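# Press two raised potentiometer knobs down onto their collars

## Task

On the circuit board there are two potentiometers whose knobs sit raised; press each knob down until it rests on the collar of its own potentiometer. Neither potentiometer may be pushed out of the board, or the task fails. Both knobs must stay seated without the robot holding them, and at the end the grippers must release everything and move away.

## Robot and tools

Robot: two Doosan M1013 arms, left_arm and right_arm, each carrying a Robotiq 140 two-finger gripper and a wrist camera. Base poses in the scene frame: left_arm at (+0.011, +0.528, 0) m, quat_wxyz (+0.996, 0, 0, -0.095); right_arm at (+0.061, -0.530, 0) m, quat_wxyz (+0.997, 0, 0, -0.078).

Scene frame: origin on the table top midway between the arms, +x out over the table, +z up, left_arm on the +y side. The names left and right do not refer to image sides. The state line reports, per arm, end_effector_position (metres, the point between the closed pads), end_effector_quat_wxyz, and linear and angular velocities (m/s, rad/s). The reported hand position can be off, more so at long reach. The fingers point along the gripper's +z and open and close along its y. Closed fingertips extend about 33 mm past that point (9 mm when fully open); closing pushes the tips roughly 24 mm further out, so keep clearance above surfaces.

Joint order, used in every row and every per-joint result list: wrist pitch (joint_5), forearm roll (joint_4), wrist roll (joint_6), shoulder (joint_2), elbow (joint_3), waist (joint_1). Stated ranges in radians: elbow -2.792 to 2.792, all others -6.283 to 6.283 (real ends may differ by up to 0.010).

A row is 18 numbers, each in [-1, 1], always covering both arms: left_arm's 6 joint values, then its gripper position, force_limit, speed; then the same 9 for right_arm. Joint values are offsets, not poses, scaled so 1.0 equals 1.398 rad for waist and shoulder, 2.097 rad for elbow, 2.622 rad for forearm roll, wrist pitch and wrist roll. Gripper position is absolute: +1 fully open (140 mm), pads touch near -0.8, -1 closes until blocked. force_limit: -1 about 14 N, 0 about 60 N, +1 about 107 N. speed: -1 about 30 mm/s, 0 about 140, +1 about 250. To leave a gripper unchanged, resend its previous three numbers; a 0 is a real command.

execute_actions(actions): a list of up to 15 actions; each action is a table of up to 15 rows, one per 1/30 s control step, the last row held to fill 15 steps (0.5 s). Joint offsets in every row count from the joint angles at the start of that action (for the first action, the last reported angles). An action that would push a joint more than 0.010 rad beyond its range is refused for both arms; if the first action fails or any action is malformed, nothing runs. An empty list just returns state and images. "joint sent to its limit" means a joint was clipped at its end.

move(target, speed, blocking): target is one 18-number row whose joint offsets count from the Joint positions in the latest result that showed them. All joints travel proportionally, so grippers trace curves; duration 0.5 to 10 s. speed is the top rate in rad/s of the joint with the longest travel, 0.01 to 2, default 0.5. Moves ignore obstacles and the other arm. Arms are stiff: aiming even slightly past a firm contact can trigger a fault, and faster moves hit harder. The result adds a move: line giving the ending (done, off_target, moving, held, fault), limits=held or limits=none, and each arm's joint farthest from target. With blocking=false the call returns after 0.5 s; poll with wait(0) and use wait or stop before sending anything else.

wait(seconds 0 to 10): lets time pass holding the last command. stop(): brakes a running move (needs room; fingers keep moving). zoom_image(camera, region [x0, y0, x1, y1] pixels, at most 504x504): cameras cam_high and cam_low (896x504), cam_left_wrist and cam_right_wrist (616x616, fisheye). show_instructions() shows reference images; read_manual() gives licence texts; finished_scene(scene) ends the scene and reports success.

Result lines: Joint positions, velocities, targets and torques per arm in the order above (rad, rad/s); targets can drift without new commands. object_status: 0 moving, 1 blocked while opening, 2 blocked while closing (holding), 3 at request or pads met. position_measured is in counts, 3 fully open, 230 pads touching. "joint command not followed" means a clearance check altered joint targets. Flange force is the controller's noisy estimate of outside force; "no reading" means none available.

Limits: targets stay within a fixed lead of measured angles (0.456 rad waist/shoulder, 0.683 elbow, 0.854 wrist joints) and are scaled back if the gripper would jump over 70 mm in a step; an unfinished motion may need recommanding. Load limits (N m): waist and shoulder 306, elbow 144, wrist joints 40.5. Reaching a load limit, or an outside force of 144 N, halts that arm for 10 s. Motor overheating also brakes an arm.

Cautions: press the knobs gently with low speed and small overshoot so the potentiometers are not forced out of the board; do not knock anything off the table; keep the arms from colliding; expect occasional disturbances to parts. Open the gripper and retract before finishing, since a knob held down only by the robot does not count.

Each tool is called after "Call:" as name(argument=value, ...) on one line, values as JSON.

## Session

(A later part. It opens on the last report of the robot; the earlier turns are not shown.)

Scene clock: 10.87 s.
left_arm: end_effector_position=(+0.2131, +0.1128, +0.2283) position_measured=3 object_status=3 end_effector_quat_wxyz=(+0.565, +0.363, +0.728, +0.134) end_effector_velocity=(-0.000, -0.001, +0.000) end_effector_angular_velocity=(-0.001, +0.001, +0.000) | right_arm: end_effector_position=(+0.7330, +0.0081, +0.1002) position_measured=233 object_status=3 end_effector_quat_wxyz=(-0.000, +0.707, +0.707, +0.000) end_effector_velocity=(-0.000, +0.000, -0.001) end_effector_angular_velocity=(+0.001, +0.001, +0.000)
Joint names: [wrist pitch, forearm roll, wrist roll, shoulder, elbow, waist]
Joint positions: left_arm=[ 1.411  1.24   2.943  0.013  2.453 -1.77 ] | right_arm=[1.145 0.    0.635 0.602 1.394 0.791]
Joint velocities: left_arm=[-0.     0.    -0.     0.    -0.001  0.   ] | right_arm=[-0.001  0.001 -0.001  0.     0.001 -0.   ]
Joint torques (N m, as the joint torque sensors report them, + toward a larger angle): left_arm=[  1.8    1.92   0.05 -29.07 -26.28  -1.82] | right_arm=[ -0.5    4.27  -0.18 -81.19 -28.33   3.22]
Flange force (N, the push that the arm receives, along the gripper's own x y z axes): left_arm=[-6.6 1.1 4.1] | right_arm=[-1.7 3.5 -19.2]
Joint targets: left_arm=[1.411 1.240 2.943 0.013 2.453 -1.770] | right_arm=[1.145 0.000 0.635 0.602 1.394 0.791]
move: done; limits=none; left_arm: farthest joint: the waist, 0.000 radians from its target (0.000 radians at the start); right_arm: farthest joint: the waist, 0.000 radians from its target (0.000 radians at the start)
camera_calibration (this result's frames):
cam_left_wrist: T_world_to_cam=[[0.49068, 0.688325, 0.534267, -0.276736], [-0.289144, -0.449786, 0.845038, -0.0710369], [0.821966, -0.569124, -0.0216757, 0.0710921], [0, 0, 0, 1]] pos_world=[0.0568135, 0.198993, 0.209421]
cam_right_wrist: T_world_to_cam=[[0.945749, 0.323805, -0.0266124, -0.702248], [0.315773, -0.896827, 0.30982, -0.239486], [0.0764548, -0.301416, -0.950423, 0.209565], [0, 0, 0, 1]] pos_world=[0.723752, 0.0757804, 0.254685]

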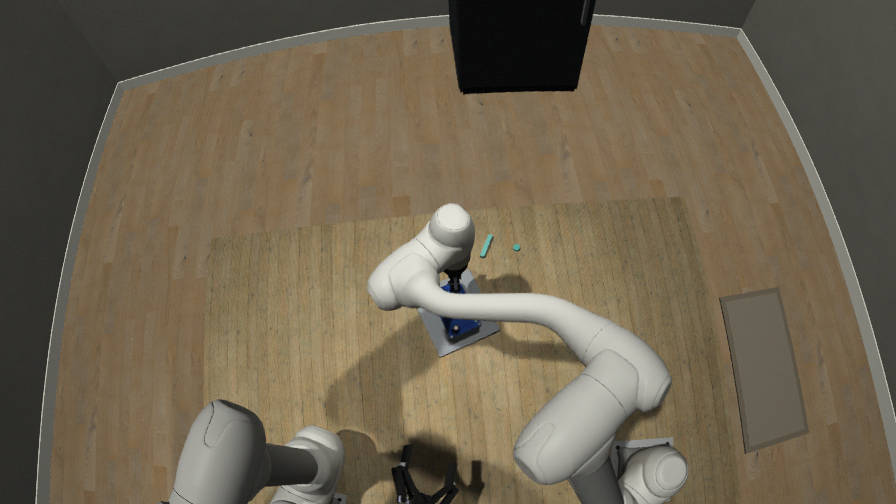

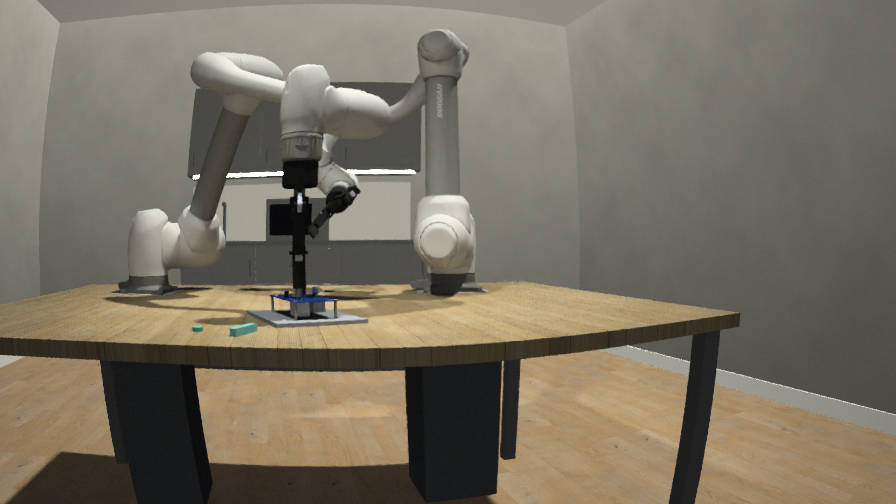

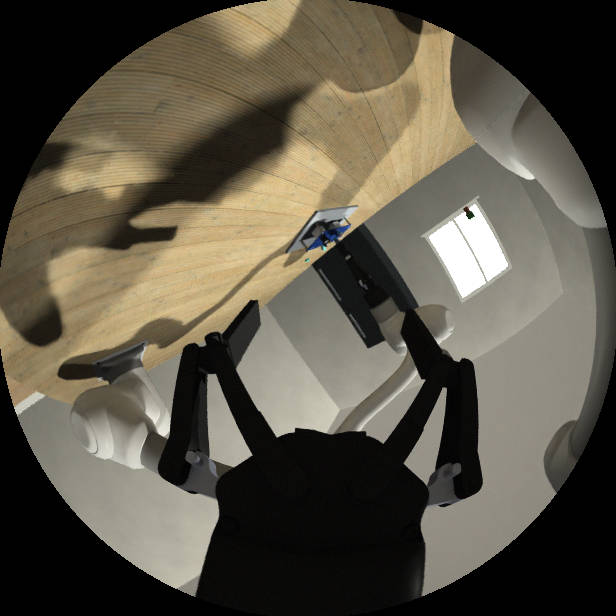

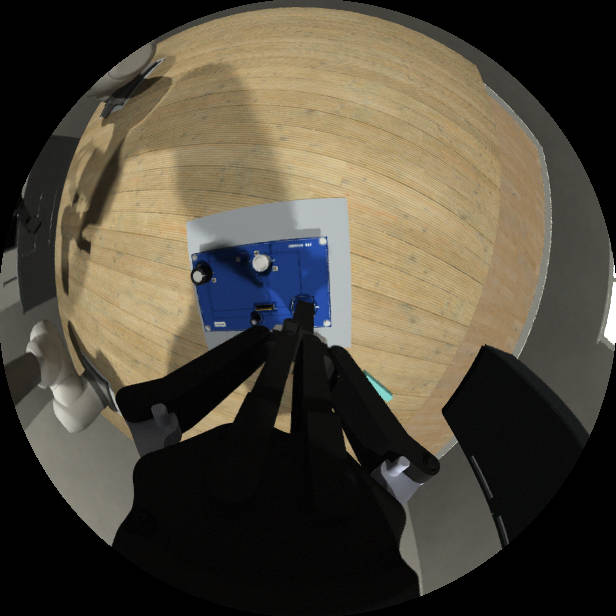

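Call:
move(target=[0,0,0,0,0,0,1,0,0, -0.002885,0,0,0.00228,0.00209,0,-1,0,1], speed=0.01)

Call:
zoom_image(camera="cam_low", region=[280, 270, 330, 308])

Scene clock: 12.03 s.
left_arm: end_effector_position=(+0.2131, +0.1128, +0.2283) position_measured=3 object_status=3 end_effector_quat_wxyz=(+0.565, +0.363, +0.728, +0.134) end_effector_velocity=(+0.000, +0.000, +0.001) end_effector_angular_velocity=(+0.000, -0.002, +0.001) | right_arm: end_effector_position=(+0.7329, +0.0080, +0.0953) position_measured=233 object_status=3 end_effector_quat_wxyz=(-0.000, +0.707, +0.707, +0.000) end_effector_velocity=(-0.000, +0.000, -0.001) end_effector_angular_velocity=(+0.001, +0.001, -0.001)
Joint names: [wrist pitch, forearm roll, wrist roll, shoulder, elbow, waist]
Joint positions: left_arm=[ 1.411  1.24   2.943  0.013  2.453 -1.77 ] | right_arm=[1.138 0.    0.635 0.605 1.398 0.791]
Joint velocities: left_arm=[ 0.002  0.     0.     0.    -0.     0.   ] | right_arm=[-0.001  0.001  0.     0.     0.001 -0.   ]
Joint torques (N m, as the joint torque sensors report them, + toward a larger angle): left_arm=[  1.79   1.98   0.14 -29.2  -26.01  -0.96] | right_arm=[  0.62   4.01   0.19 -81.17 -26.76   4.37]
Flange force (N, the push that the arm receives, along the gripper's own x y z axes): left_arm=[-5.9 0.3 1.6] | right_arm=[-1.7 6.3 -18.8]
Joint targets: left_arm=[1.411 1.240 2.943 0.013 2.453 -1.770] | right_arm=[1.137 0.000 0.635 0.605 1.399 0.791]
move: done; limits=none; left_arm: farthest joint: the waist, 0.000 radians from its target (0.000 radians at the start); right_arm: farthest joint: the waist, 0.000 radians from its target (0.000 radians at the start)
camera_calibration (this result's frames):
cam_left_wrist: T_world_to_cam=[[0.49068, 0.688325, 0.534267, -0.276736], [-0.289144, -0.449786, 0.845038, -0.0710369], [0.821967, -0.569123, -0.0216757, 0.0710919], [0, 0, 0, 1]] pos_world=[0.0568135, 0.198993, 0.209421]
cam_right_wrist: T_world_to_cam=[[0.94575, 0.323804, -0.0266116, -0.702254], [0.315772, -0.896827, 0.309821, -0.238004], [0.0764553, -0.301416, -0.950422, 0.204894], [0, 0, 0, 1]] pos_world=[0.723647, 0.0757026, 0.249786]

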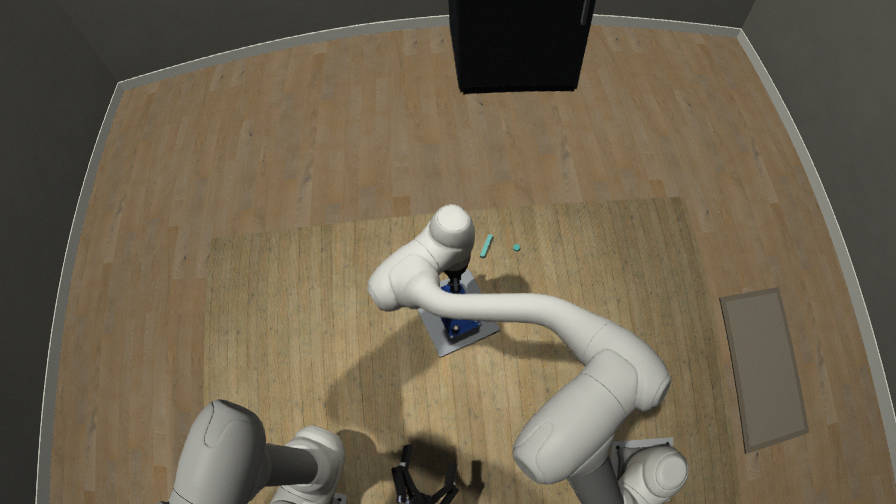

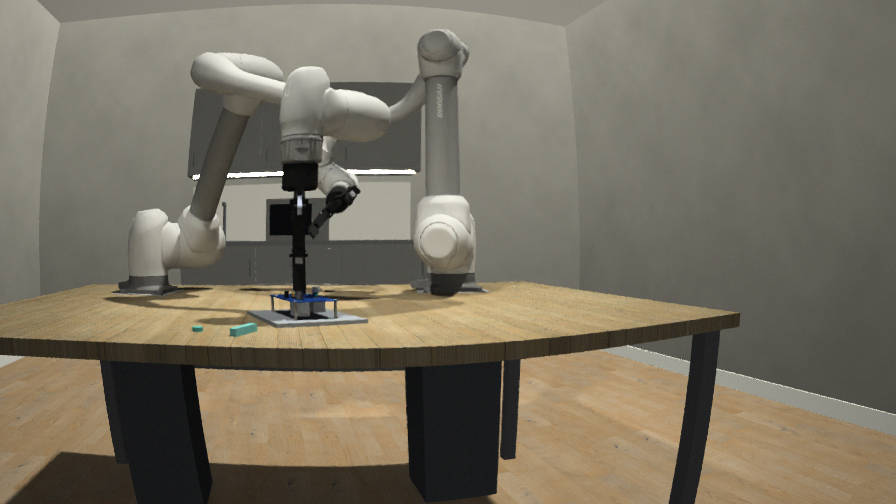

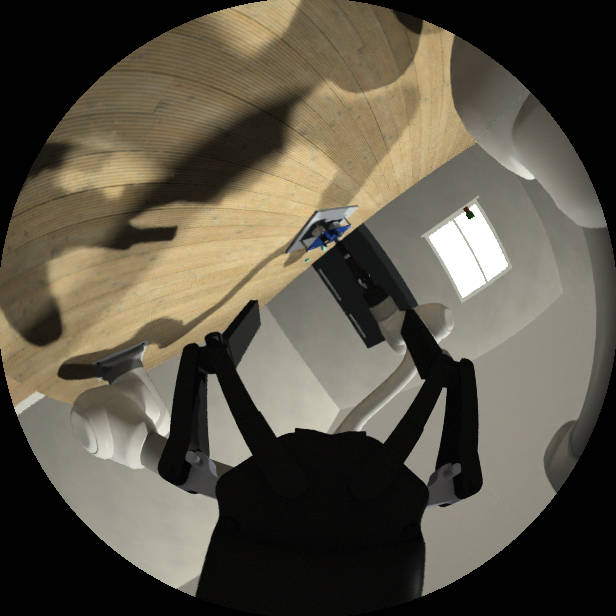

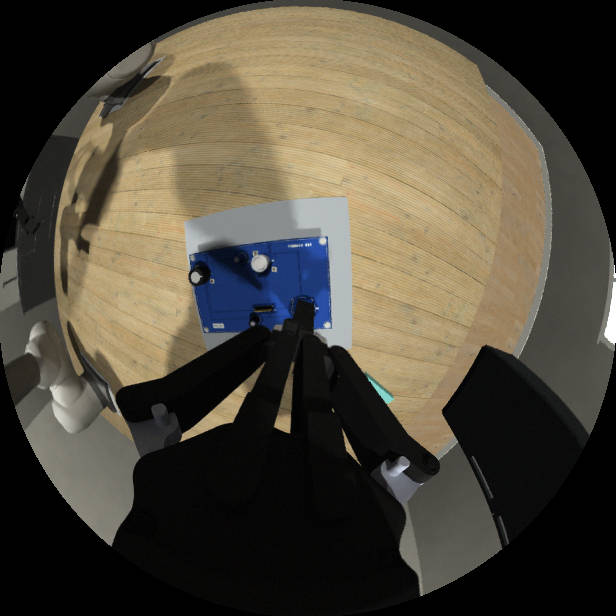

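Region (280, 270, 330, 308) of cam_low's 896x504 image, scaled by 10.080, with more detail than that image has; it fills the top 383 rows of this view, and the rest is white.

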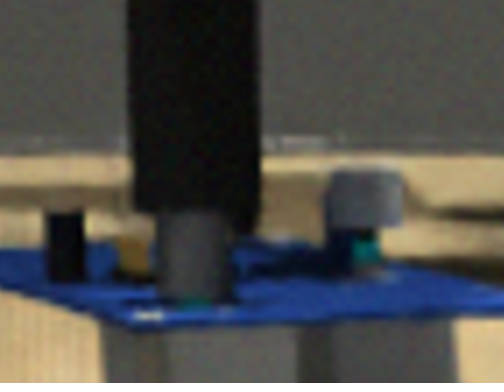

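Call:
move(target=[0,0,0,0,0,0,1,0,0, 0.004616,0,0,-0.003648,-0.003344,0,-1,0,1], speed=0.02)

Call:
zoom_image(camera="cam_low", region=[287, 280, 317, 304])

Scene clock: 14.50 s.
left_arm: end_effector_position=(+0.2131, +0.1128, +0.2283) position_measured=3 object_status=3 end_effector_quat_wxyz=(+0.565, +0.363, +0.728, +0.134) end_effector_velocity=(+0.001, +0.001, -0.000) end_effector_angular_velocity=(+0.001, -0.001, +0.001) | right_arm: end_effector_position=(+0.7331, +0.0081, +0.1031) position_measured=233 object_status=3 end_effector_quat_wxyz=(-0.000, +0.707, +0.707, +0.000) end_effector_velocity=(+0.000, -0.000, +0.001) end_effector_angular_velocity=(-0.000, -0.000, +0.000)
Joint names: [wrist pitch, forearm roll, wrist roll, shoulder, elbow, waist]
Joint positions: left_arm=[ 1.411  1.24   2.943  0.013  2.453 -1.77 ] | right_arm=[1.15  0.    0.635 0.6   1.392 0.791]
Joint velocities: left_arm=[ 0.001 -0.     0.     0.     0.001  0.001] | right_arm=[ 0.002 -0.    -0.    -0.001 -0.001 -0.   ]
Joint torques (N m, as the joint torque sensors report them, + toward a larger angle): left_arm=[  1.83   1.86   0.11 -29.29 -26.17  -0.58] | right_arm=[  -0.18    4.16   -0.26 -100.8   -37.46    2.96]
Flange force (N, the push that the arm receives, along the gripper's own x y z axes): left_arm=[-5.4 -0.1 1.0] | right_arm=[2.5 8.2 2.3]
Joint targets: left_arm=[1.411 1.240 2.943 0.013 2.453 -1.770] | right_arm=[1.150 0.000 0.635 0.600 1.391 0.791]
move: done; limits=none; left_arm: farthest joint: the waist, 0.000 radians from its target (0.000 radians at the start); right_arm: farthest joint: the elbow, 0.001 radians from its target (0.008 radians at the start)
camera_calibration (this result's frames):
cam_left_wrist: T_world_to_cam=[[0.49068, 0.688325, 0.534267, -0.276736], [-0.289144, -0.449786, 0.845038, -0.0710369], [0.821966, -0.569123, -0.0216757, 0.071092], [0, 0, 0, 1]] pos_world=[0.0568135, 0.198993, 0.209421]
cam_right_wrist: T_world_to_cam=[[0.945748, 0.323805, -0.0266685, -0.702209], [0.315789, -0.896816, 0.309836, -0.240391], [0.0764099, -0.301449, -0.950416, 0.212379], [0, 0, 0, 1]] pos_world=[0.723798, 0.0758143, 0.257603]

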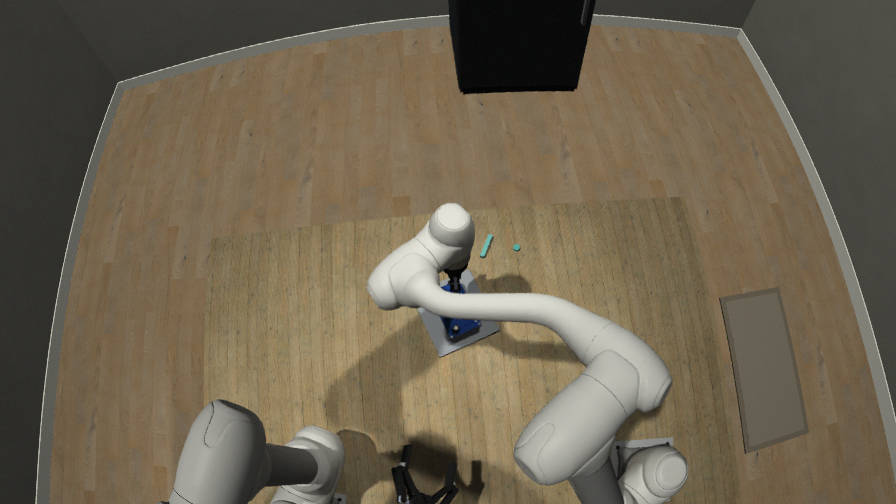

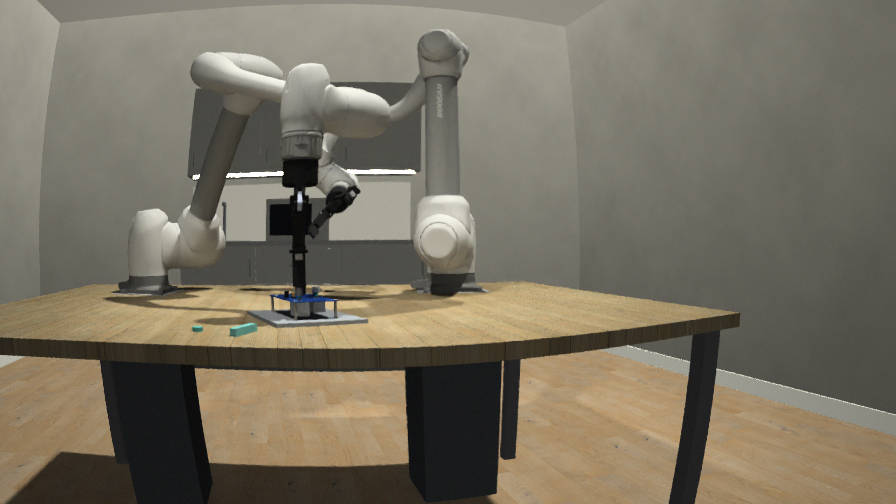

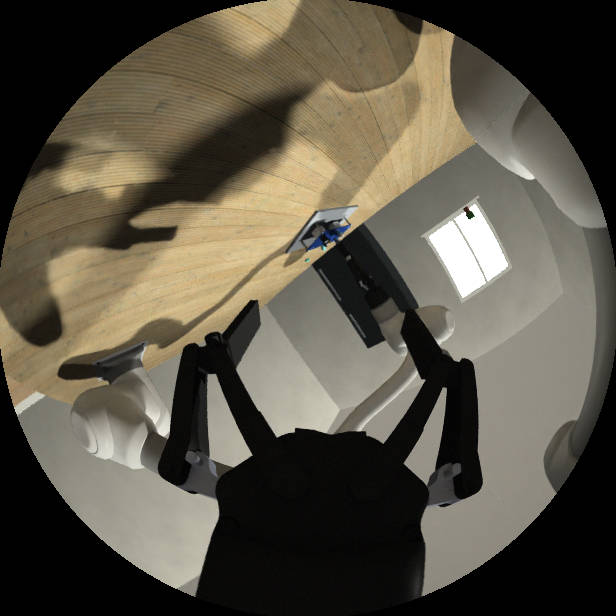

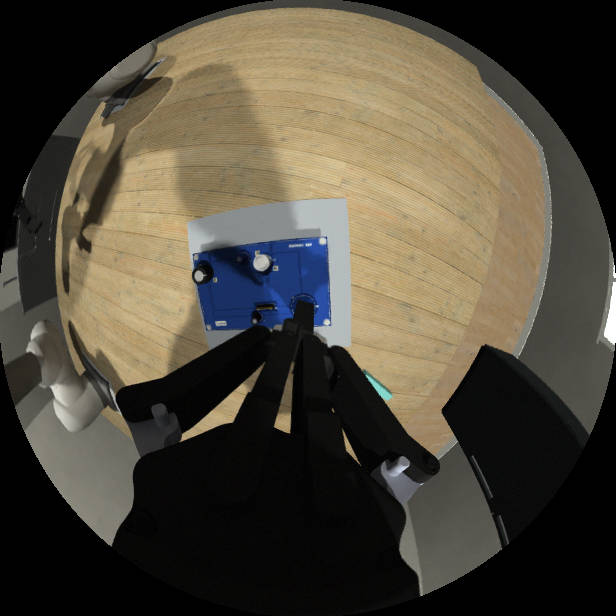

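Region (287, 280, 317, 304) of cam_low's 896x504 image, scaled by 16.800, with more detail than that image has; it fills the top 403 rows of this view, and the rest is white.

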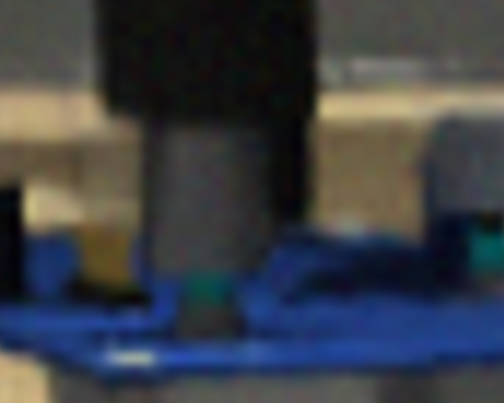

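Call:
move(target=[0,0,0,0,0,0,1,0,0, -0.006174,0,0,0.004879,0.004473,0,-1,0,1], speed=0.012)

Scene clock: 16.37 s.
left_arm: end_effector_position=(+0.2131, +0.1128, +0.2283) position_measured=3 object_status=3 end_effector_quat_wxyz=(+0.565, +0.363, +0.728, +0.134) end_effector_velocity=(+0.000, -0.000, +0.000) end_effector_angular_velocity=(-0.000, -0.000, +0.001) | right_arm: end_effector_position=(+0.7328, +0.0080, +0.0926) position_measured=233 object_status=3 end_effector_quat_wxyz=(-0.000, +0.707, +0.707, +0.000) end_effector_velocity=(-0.000, +0.000, -0.001) end_effector_angular_velocity=(+0.000, +0.000, -0.000)
Joint names: [wrist pitch, forearm roll, wrist roll, shoulder, elbow, waist]
Joint positions: left_arm=[ 1.411  1.24   2.943  0.013  2.453 -1.77 ] | right_arm=[1.133 0.    0.635 0.607 1.401 0.791]
Joint velocities: left_arm=[ 0.001  0.    -0.     0.001 -0.001  0.   ] | right_arm=[-0.002  0.     0.     0.001  0.001 -0.   ]
Joint torques (N m, as the joint torque sensors report them, + toward a larger angle): left_arm=[  1.82   1.99  -0.02 -29.93 -26.51  -0.67] | right_arm=[  0.84   4.38  -0.12 -79.86 -26.11   4.24]
Flange force (N, the push that the arm receives, along the gripper's own x y z axes): left_arm=[-4.8 -1.1 1.5] | right_arm=[-1.7 5.5 -19.9]
Joint targets: left_arm=[1.411 1.240 2.943 0.013 2.453 -1.770] | right_arm=[1.133 0.000 0.635 0.607 1.401 0.791]
move: done; limits=none; left_arm: farthest joint: the waist, 0.000 radians from its target (0.000 radians at the start); right_arm: farthest joint: the elbow, 0.001 radians from its target (0.010 radians at the start)
camera_calibration (this result's frames):
cam_left_wrist: T_world_to_cam=[[0.49068, 0.688325, 0.534267, -0.276736], [-0.289144, -0.449786, 0.845038, -0.0710369], [0.821966, -0.569124, -0.0216755, 0.071092], [0, 0, 0, 1]] pos_world=[0.0568135, 0.198993, 0.209421]
cam_right_wrist: T_world_to_cam=[[0.945749, 0.323802, -0.0266612, -0.702226], [0.315784, -0.896818, 0.309836, -0.237199], [0.0764153, -0.301446, -0.950416, 0.202323], [0, 0, 0, 1]] pos_world=[0.723572, 0.0756477, 0.247061]

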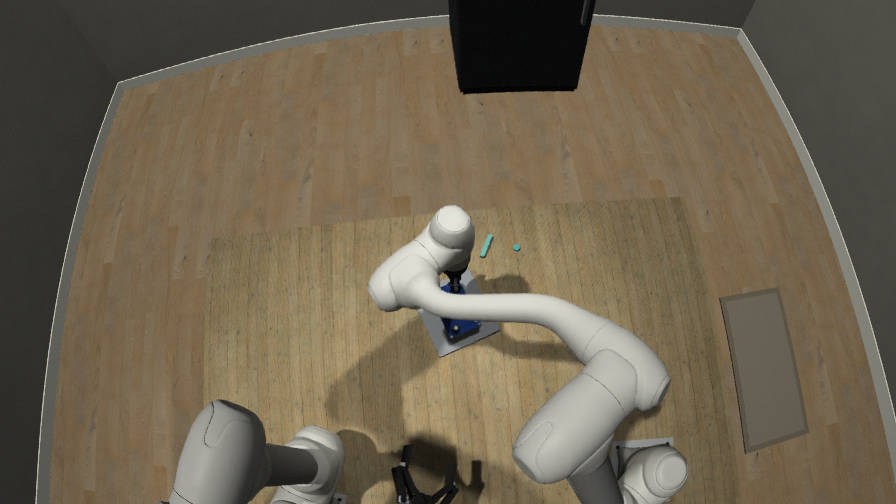

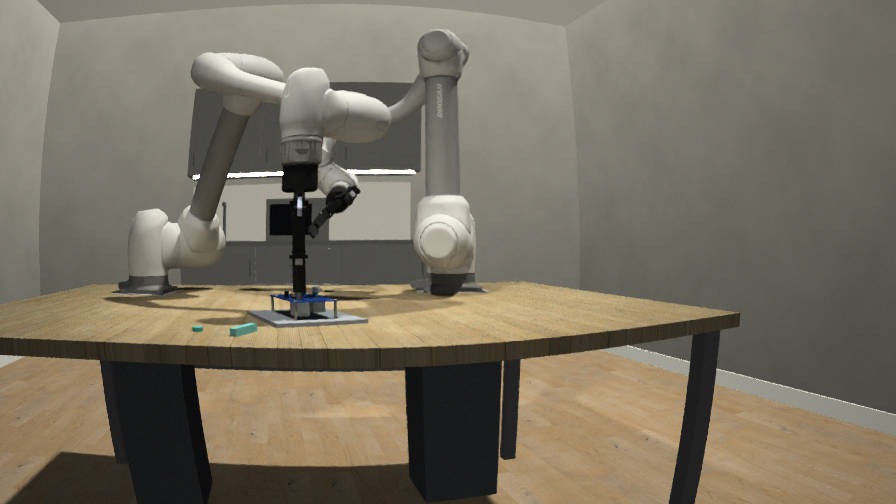

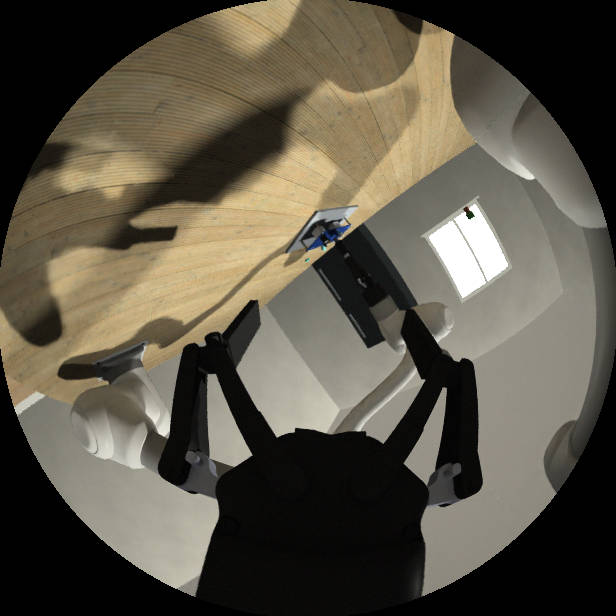

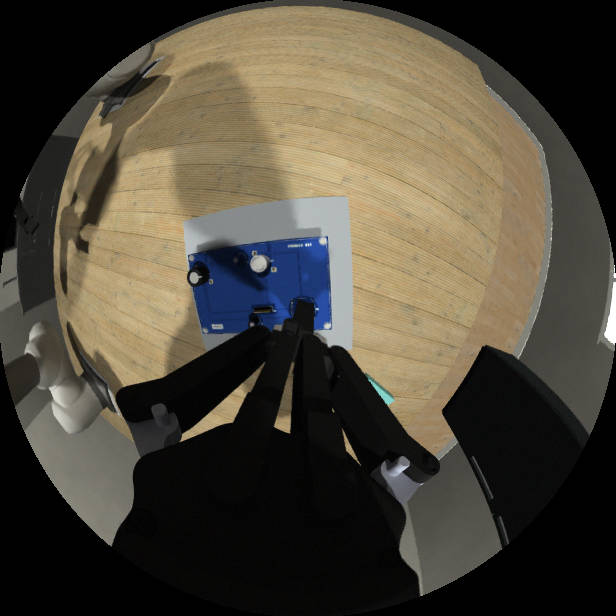

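Call:
execute_actions(actions=[])

Scene clock: 16.90 s.
left_arm: end_effector_position=(+0.2131, +0.1128, +0.2283) position_measured=3 object_status=3 end_effector_quat_wxyz=(+0.565, +0.363, +0.728, +0.134) end_effector_velocity=(-0.001, -0.001, +0.000) end_effector_angular_velocity=(-0.001, +0.000, -0.001) | right_arm: end_effector_position=(+0.7328, +0.0080, +0.0925) position_measured=233 object_status=3 end_effector_quat_wxyz=(-0.000, +0.707, +0.707, +0.000) end_effector_velocity=(-0.000, -0.001, -0.000) end_effector_angular_velocity=(-0.001, +0.000, +0.001)
Joint names: [wrist pitch, forearm roll, wrist roll, shoulder, elbow, waist]
Joint positions: left_arm=[ 1.411  1.24   2.943  0.013  2.453 -1.77 ] | right_arm=[1.133 0.    0.635 0.607 1.401 0.791]
Joint velocities: left_arm=[ 0.     0.     0.     0.    -0.001 -0.002] | right_arm=[ 0.    -0.001 -0.001 -0.     0.001  0.   ]
Joint torques (N m, as the joint torque sensors report them, + toward a larger angle): left_arm=[  1.78   1.94   0.06 -29.38 -26.14  -0.32] | right_arm=[  1.15   4.26   0.15 -81.95 -23.48   2.58]
Flange force (N, the push that the arm receives, along the gripper's own x y z axes): left_arm=[-5.0 -0.4 -0.1] | right_arm=[5.4 11.8 -19.8]
Joint targets: left_arm=[1.411 1.240 2.943 0.013 2.453 -1.770] | right_arm=[1.133 0.000 0.635 0.607 1.401 0.791]
camera_calibration (this result's frames):
cam_left_wrist: T_world_to_cam=[[0.49068, 0.688325, 0.534267, -0.276736], [-0.289144, -0.449785, 0.845038, -0.071037], [0.821966, -0.569123, -0.0216758, 0.071092], [0, 0, 0, 1]] pos_world=[0.0568135, 0.198993, 0.209421]
cam_right_wrist: T_world_to_cam=[[0.945749, 0.323802, -0.026683, -0.702214], [0.31579, -0.896814, 0.309842, -0.237178], [0.0763978, -0.301459, -0.950414, 0.202245], [0, 0, 0, 1]] pos_world=[0.723565, 0.0756426, 0.246967]

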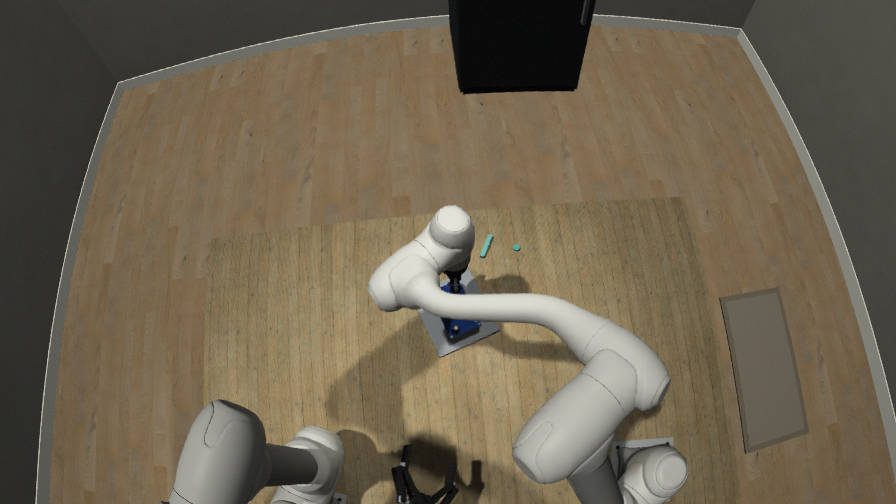

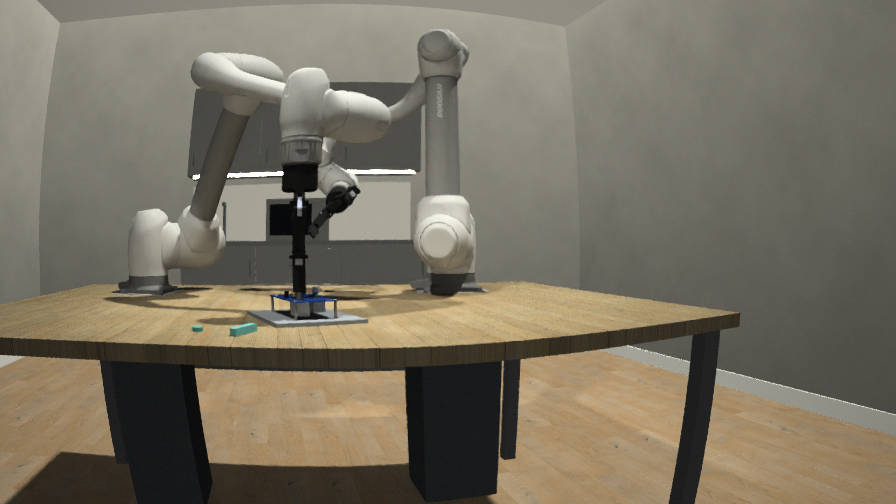

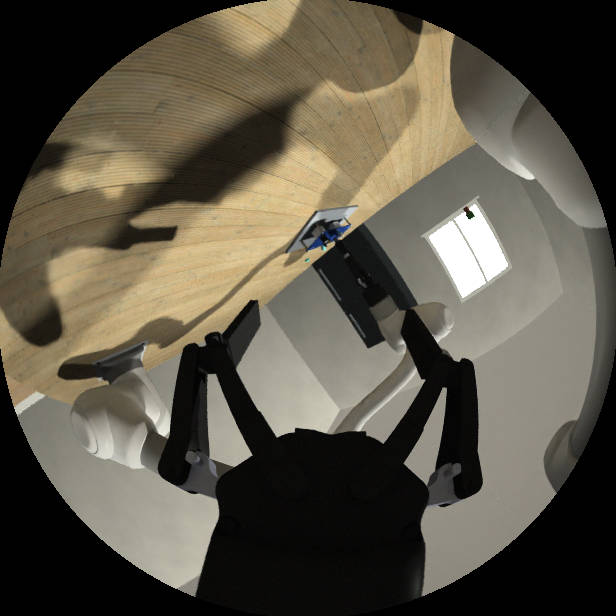

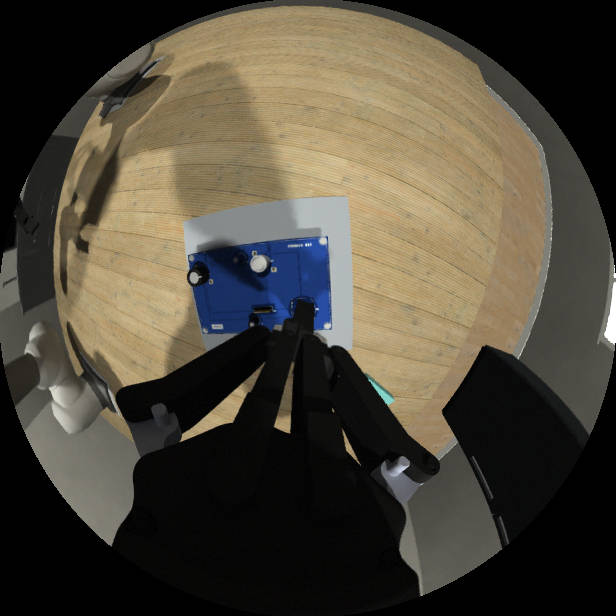

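Call:
move(target=[0,0,0,0,0,0,1,0,0,-0.00023,0,0,0.00018,0.00017,0,-1,0,1], speed=0.01)

Scene clock: 17.70 s.
left_arm: end_effector_position=(+0.2131, +0.1128, +0.2283) position_measured=3 object_status=3 end_effector_quat_wxyz=(+0.565, +0.363, +0.728, +0.134) end_effector_velocity=(+0.000, +0.000, -0.000) end_effector_angular_velocity=(+0.001, +0.001, -0.001) | right_arm: end_effector_position=(+0.7328, +0.0080, +0.0921) position_measured=233 object_status=3 end_effector_quat_wxyz=(-0.000, +0.707, +0.707, +0.000) end_effector_velocity=(-0.000, -0.000, -0.000) end_effector_angular_velocity=(+0.000, +0.000, -0.001)
Joint names: [wrist pitch, forearm roll, wrist roll, shoulder, elbow, waist]
Joint positions: left_arm=[ 1.411  1.24   2.943  0.013  2.453 -1.77 ] | right_arm=[1.133 0.    0.635 0.607 1.401 0.791]
Joint velocities: left_arm=[-0.001 -0.     0.    -0.     0.001  0.   ] | right_arm=[-0.     0.     0.001 -0.     0.     0.   ]
Joint torques (N m, as the joint torque sensors report them, + toward a larger angle): left_arm=[  1.89   1.9    0.09 -29.89 -26.07  -0.73] | right_arm=[  1.05   4.07  -0.24 -79.74 -24.37   4.63]
Flange force (N, the push that the arm receives, along the gripper's own x y z axes): left_arm=[-5.6 -1.5 1.5] | right_arm=[0.5 8.7 -20.9]
Joint targets: left_arm=[1.411 1.240 2.943 0.013 2.453 -1.770] | right_arm=[1.133 0.000 0.635 0.607 1.401 0.791]
move: done; limits=none; left_arm: farthest joint: the waist, 0.000 radians from its target (0.000 radians at the start); right_arm: farthest joint: the waist, 0.000 radians from its target (0.000 radians at the start)
camera_calibration (this result's frames):
cam_left_wrist: T_world_to_cam=[[0.49068, 0.688325, 0.534267, -0.276736], [-0.289144, -0.449785, 0.845038, -0.071037], [0.821966, -0.569123, -0.0216755, 0.071092], [0, 0, 0, 1]] pos_world=[0.0568135, 0.198993, 0.209421]
cam_right_wrist: T_world_to_cam=[[0.945749, 0.323802, -0.026686, -0.702209], [0.31579, -0.896813, 0.309843, -0.237063], [0.0763953, -0.301461, -0.950413, 0.201876], [0, 0, 0, 1]] pos_world=[0.723553, 0.0756332, 0.246579]

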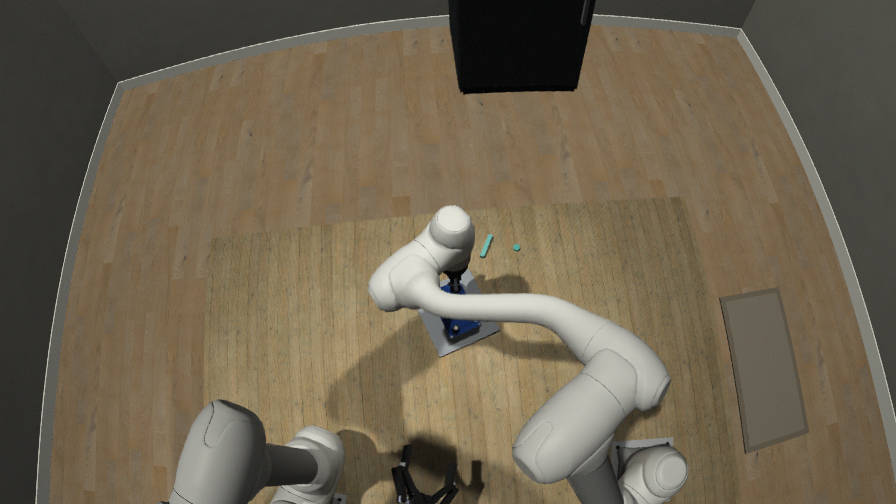

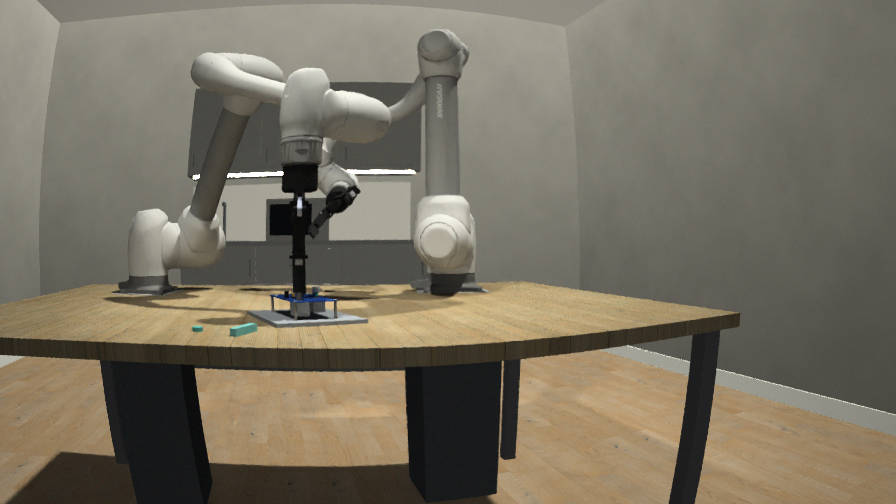

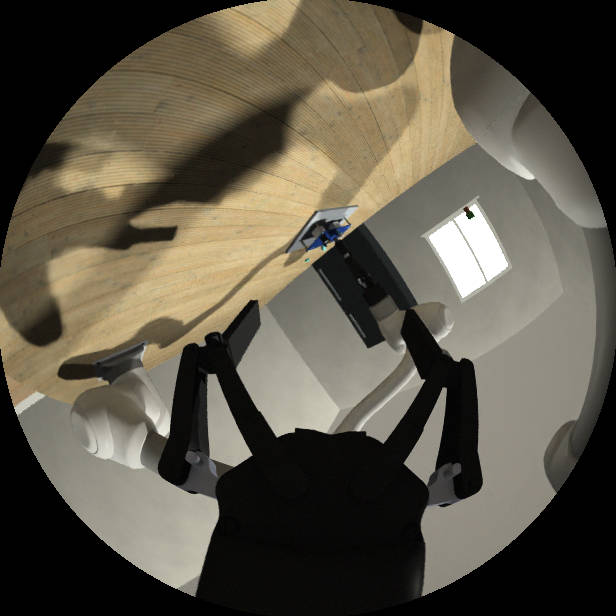

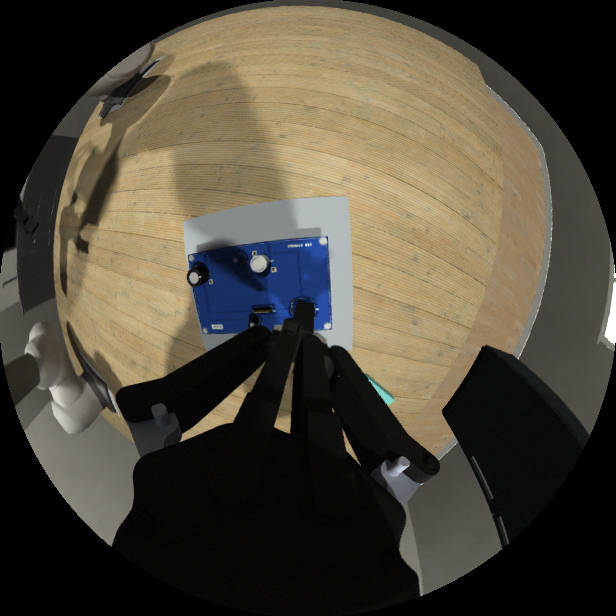

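Call:
move(target=[0,0,0,0,0,0,1,0,0,0.0069,0,0,-0.0055,-0.0050,0,-1,0,1], speed=0.03)

Call:
zoom_image(camera="cam_low", region=[280, 270, 330, 308])

Scene clock: 18.77 s.
left_arm: end_effector_position=(+0.2131, +0.1128, +0.2283) position_measured=3 object_status=3 end_effector_quat_wxyz=(+0.565, +0.363, +0.728, +0.134) end_effector_velocity=(+0.000, +0.000, +0.000) end_effector_angular_velocity=(+0.000, -0.000, -0.000) | right_arm: end_effector_position=(+0.7331, +0.0082, +0.1039) position_measured=233 object_status=3 end_effector_quat_wxyz=(-0.000, +0.707, +0.707, +0.000) end_effector_velocity=(-0.001, -0.000, +0.000) end_effector_angular_velocity=(-0.001, +0.001, -0.001)
Joint names: [wrist pitch, forearm roll, wrist roll, shoulder, elbow, waist]
Joint positions: left_arm=[ 1.411  1.24   2.943  0.013  2.453 -1.77 ] | right_arm=[1.151 0.    0.635 0.6   1.391 0.791]
Joint velocities: left_arm=[ 0.     0.     0.    -0.001  0.    -0.   ] | right_arm=[ 0.001 -0.     0.001 -0.001  0.     0.   ]
Joint torques (N m, as the joint torque sensors report them, + toward a larger angle): left_arm=[  1.85   2.04  -0.01 -29.37 -26.38  -0.46] | right_arm=[ -0.2    4.04   0.2  -97.61 -38.05  -0.36]
Flange force (N, the push that the arm receives, along the gripper's own x y z axes): left_arm=[-5.0 0.6 0.6] | right_arm=[1.4 1.4 0.8]
Joint targets: left_arm=[1.411 1.240 2.943 0.013 2.453 -1.770] | right_arm=[1.151 0.000 0.635 0.600 1.391 0.791]
move: done; limits=none; left_arm: farthest joint: the waist, 0.000 radians from its target (0.000 radians at the start); right_arm: farthest joint: the waist, 0.000 radians from its target (0.000 radians at the start)
camera_calibration (this result's frames):
cam_left_wrist: T_world_to_cam=[[0.49068, 0.688325, 0.534267, -0.276736], [-0.289144, -0.449786, 0.845038, -0.0710369], [0.821966, -0.569123, -0.0216757, 0.071092], [0, 0, 0, 1]] pos_world=[0.0568135, 0.198993, 0.209421]
cam_right_wrist: T_world_to_cam=[[0.945749, 0.323806, -0.0266348, -0.7022], [0.31578, -0.896822, 0.309826, -0.240632], [0.0764369, -0.301429, -0.95042, 0.213132], [0, 0, 0, 1]] pos_world=[0.7238, 0.075816, 0.258417]

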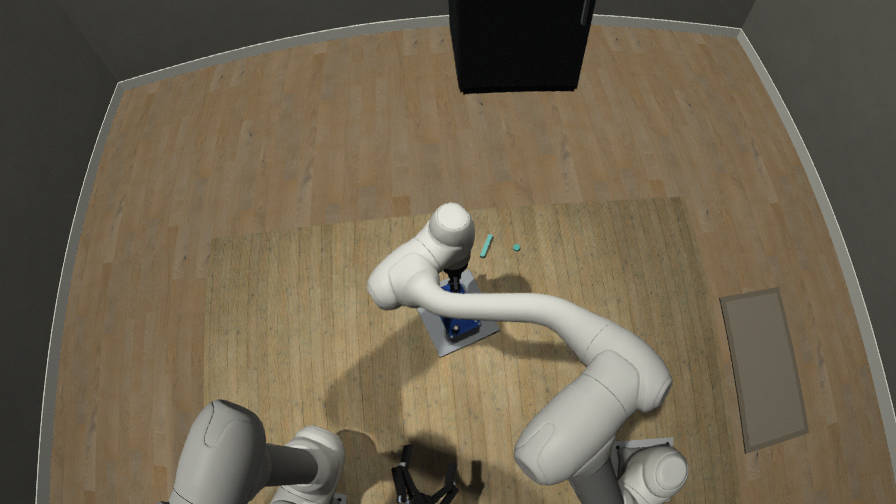

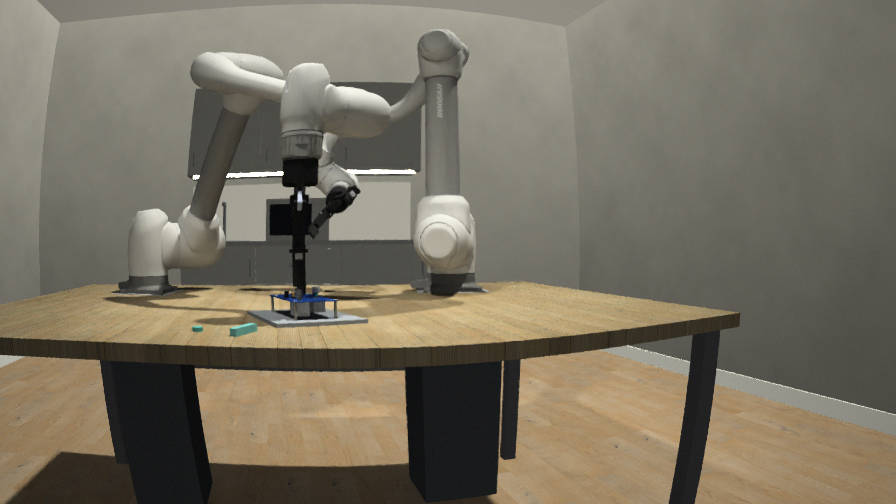

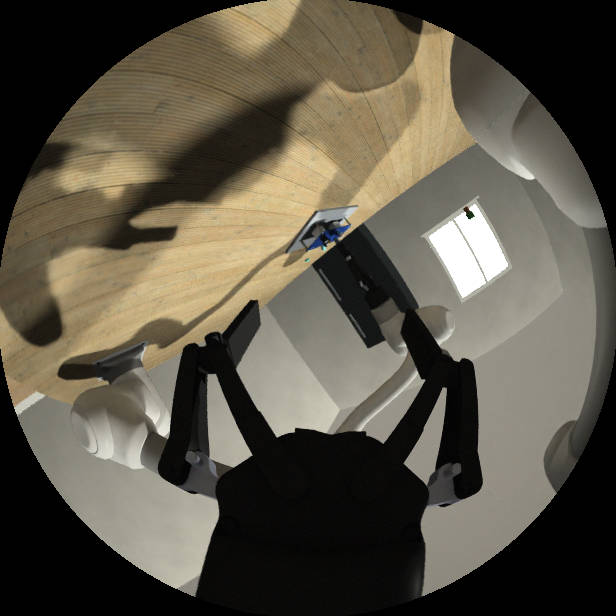

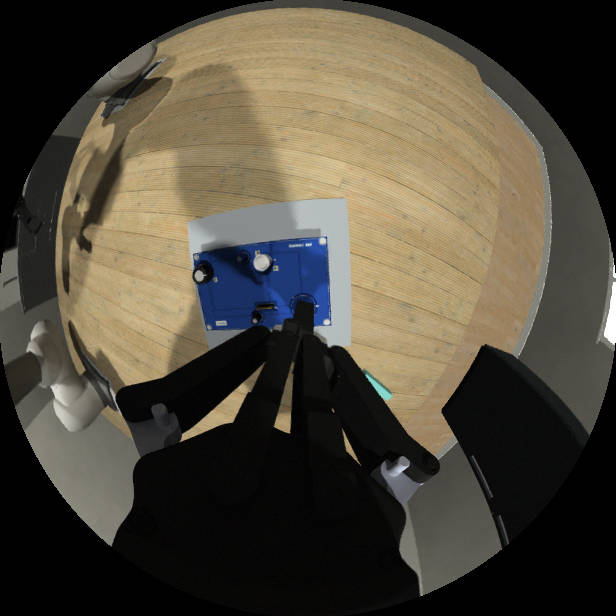

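Region (280, 270, 330, 308) of cam_low's 896x504 image, scaled by 10.080, with more detail than that image has; it fills the top 383 rows of this view, and the rest is white.

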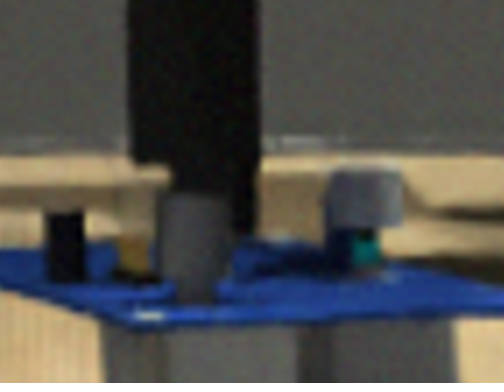

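Call:
zoom_image(camera="cam_low", region=[287, 284, 311, 304])

Region (287, 284, 311, 304) of cam_low's 896x504 image, scaled by 21.000, with more detail than that image has.

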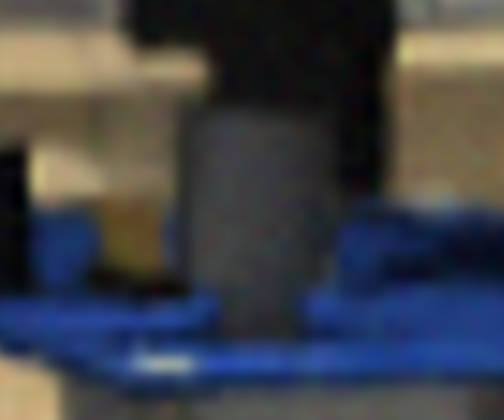

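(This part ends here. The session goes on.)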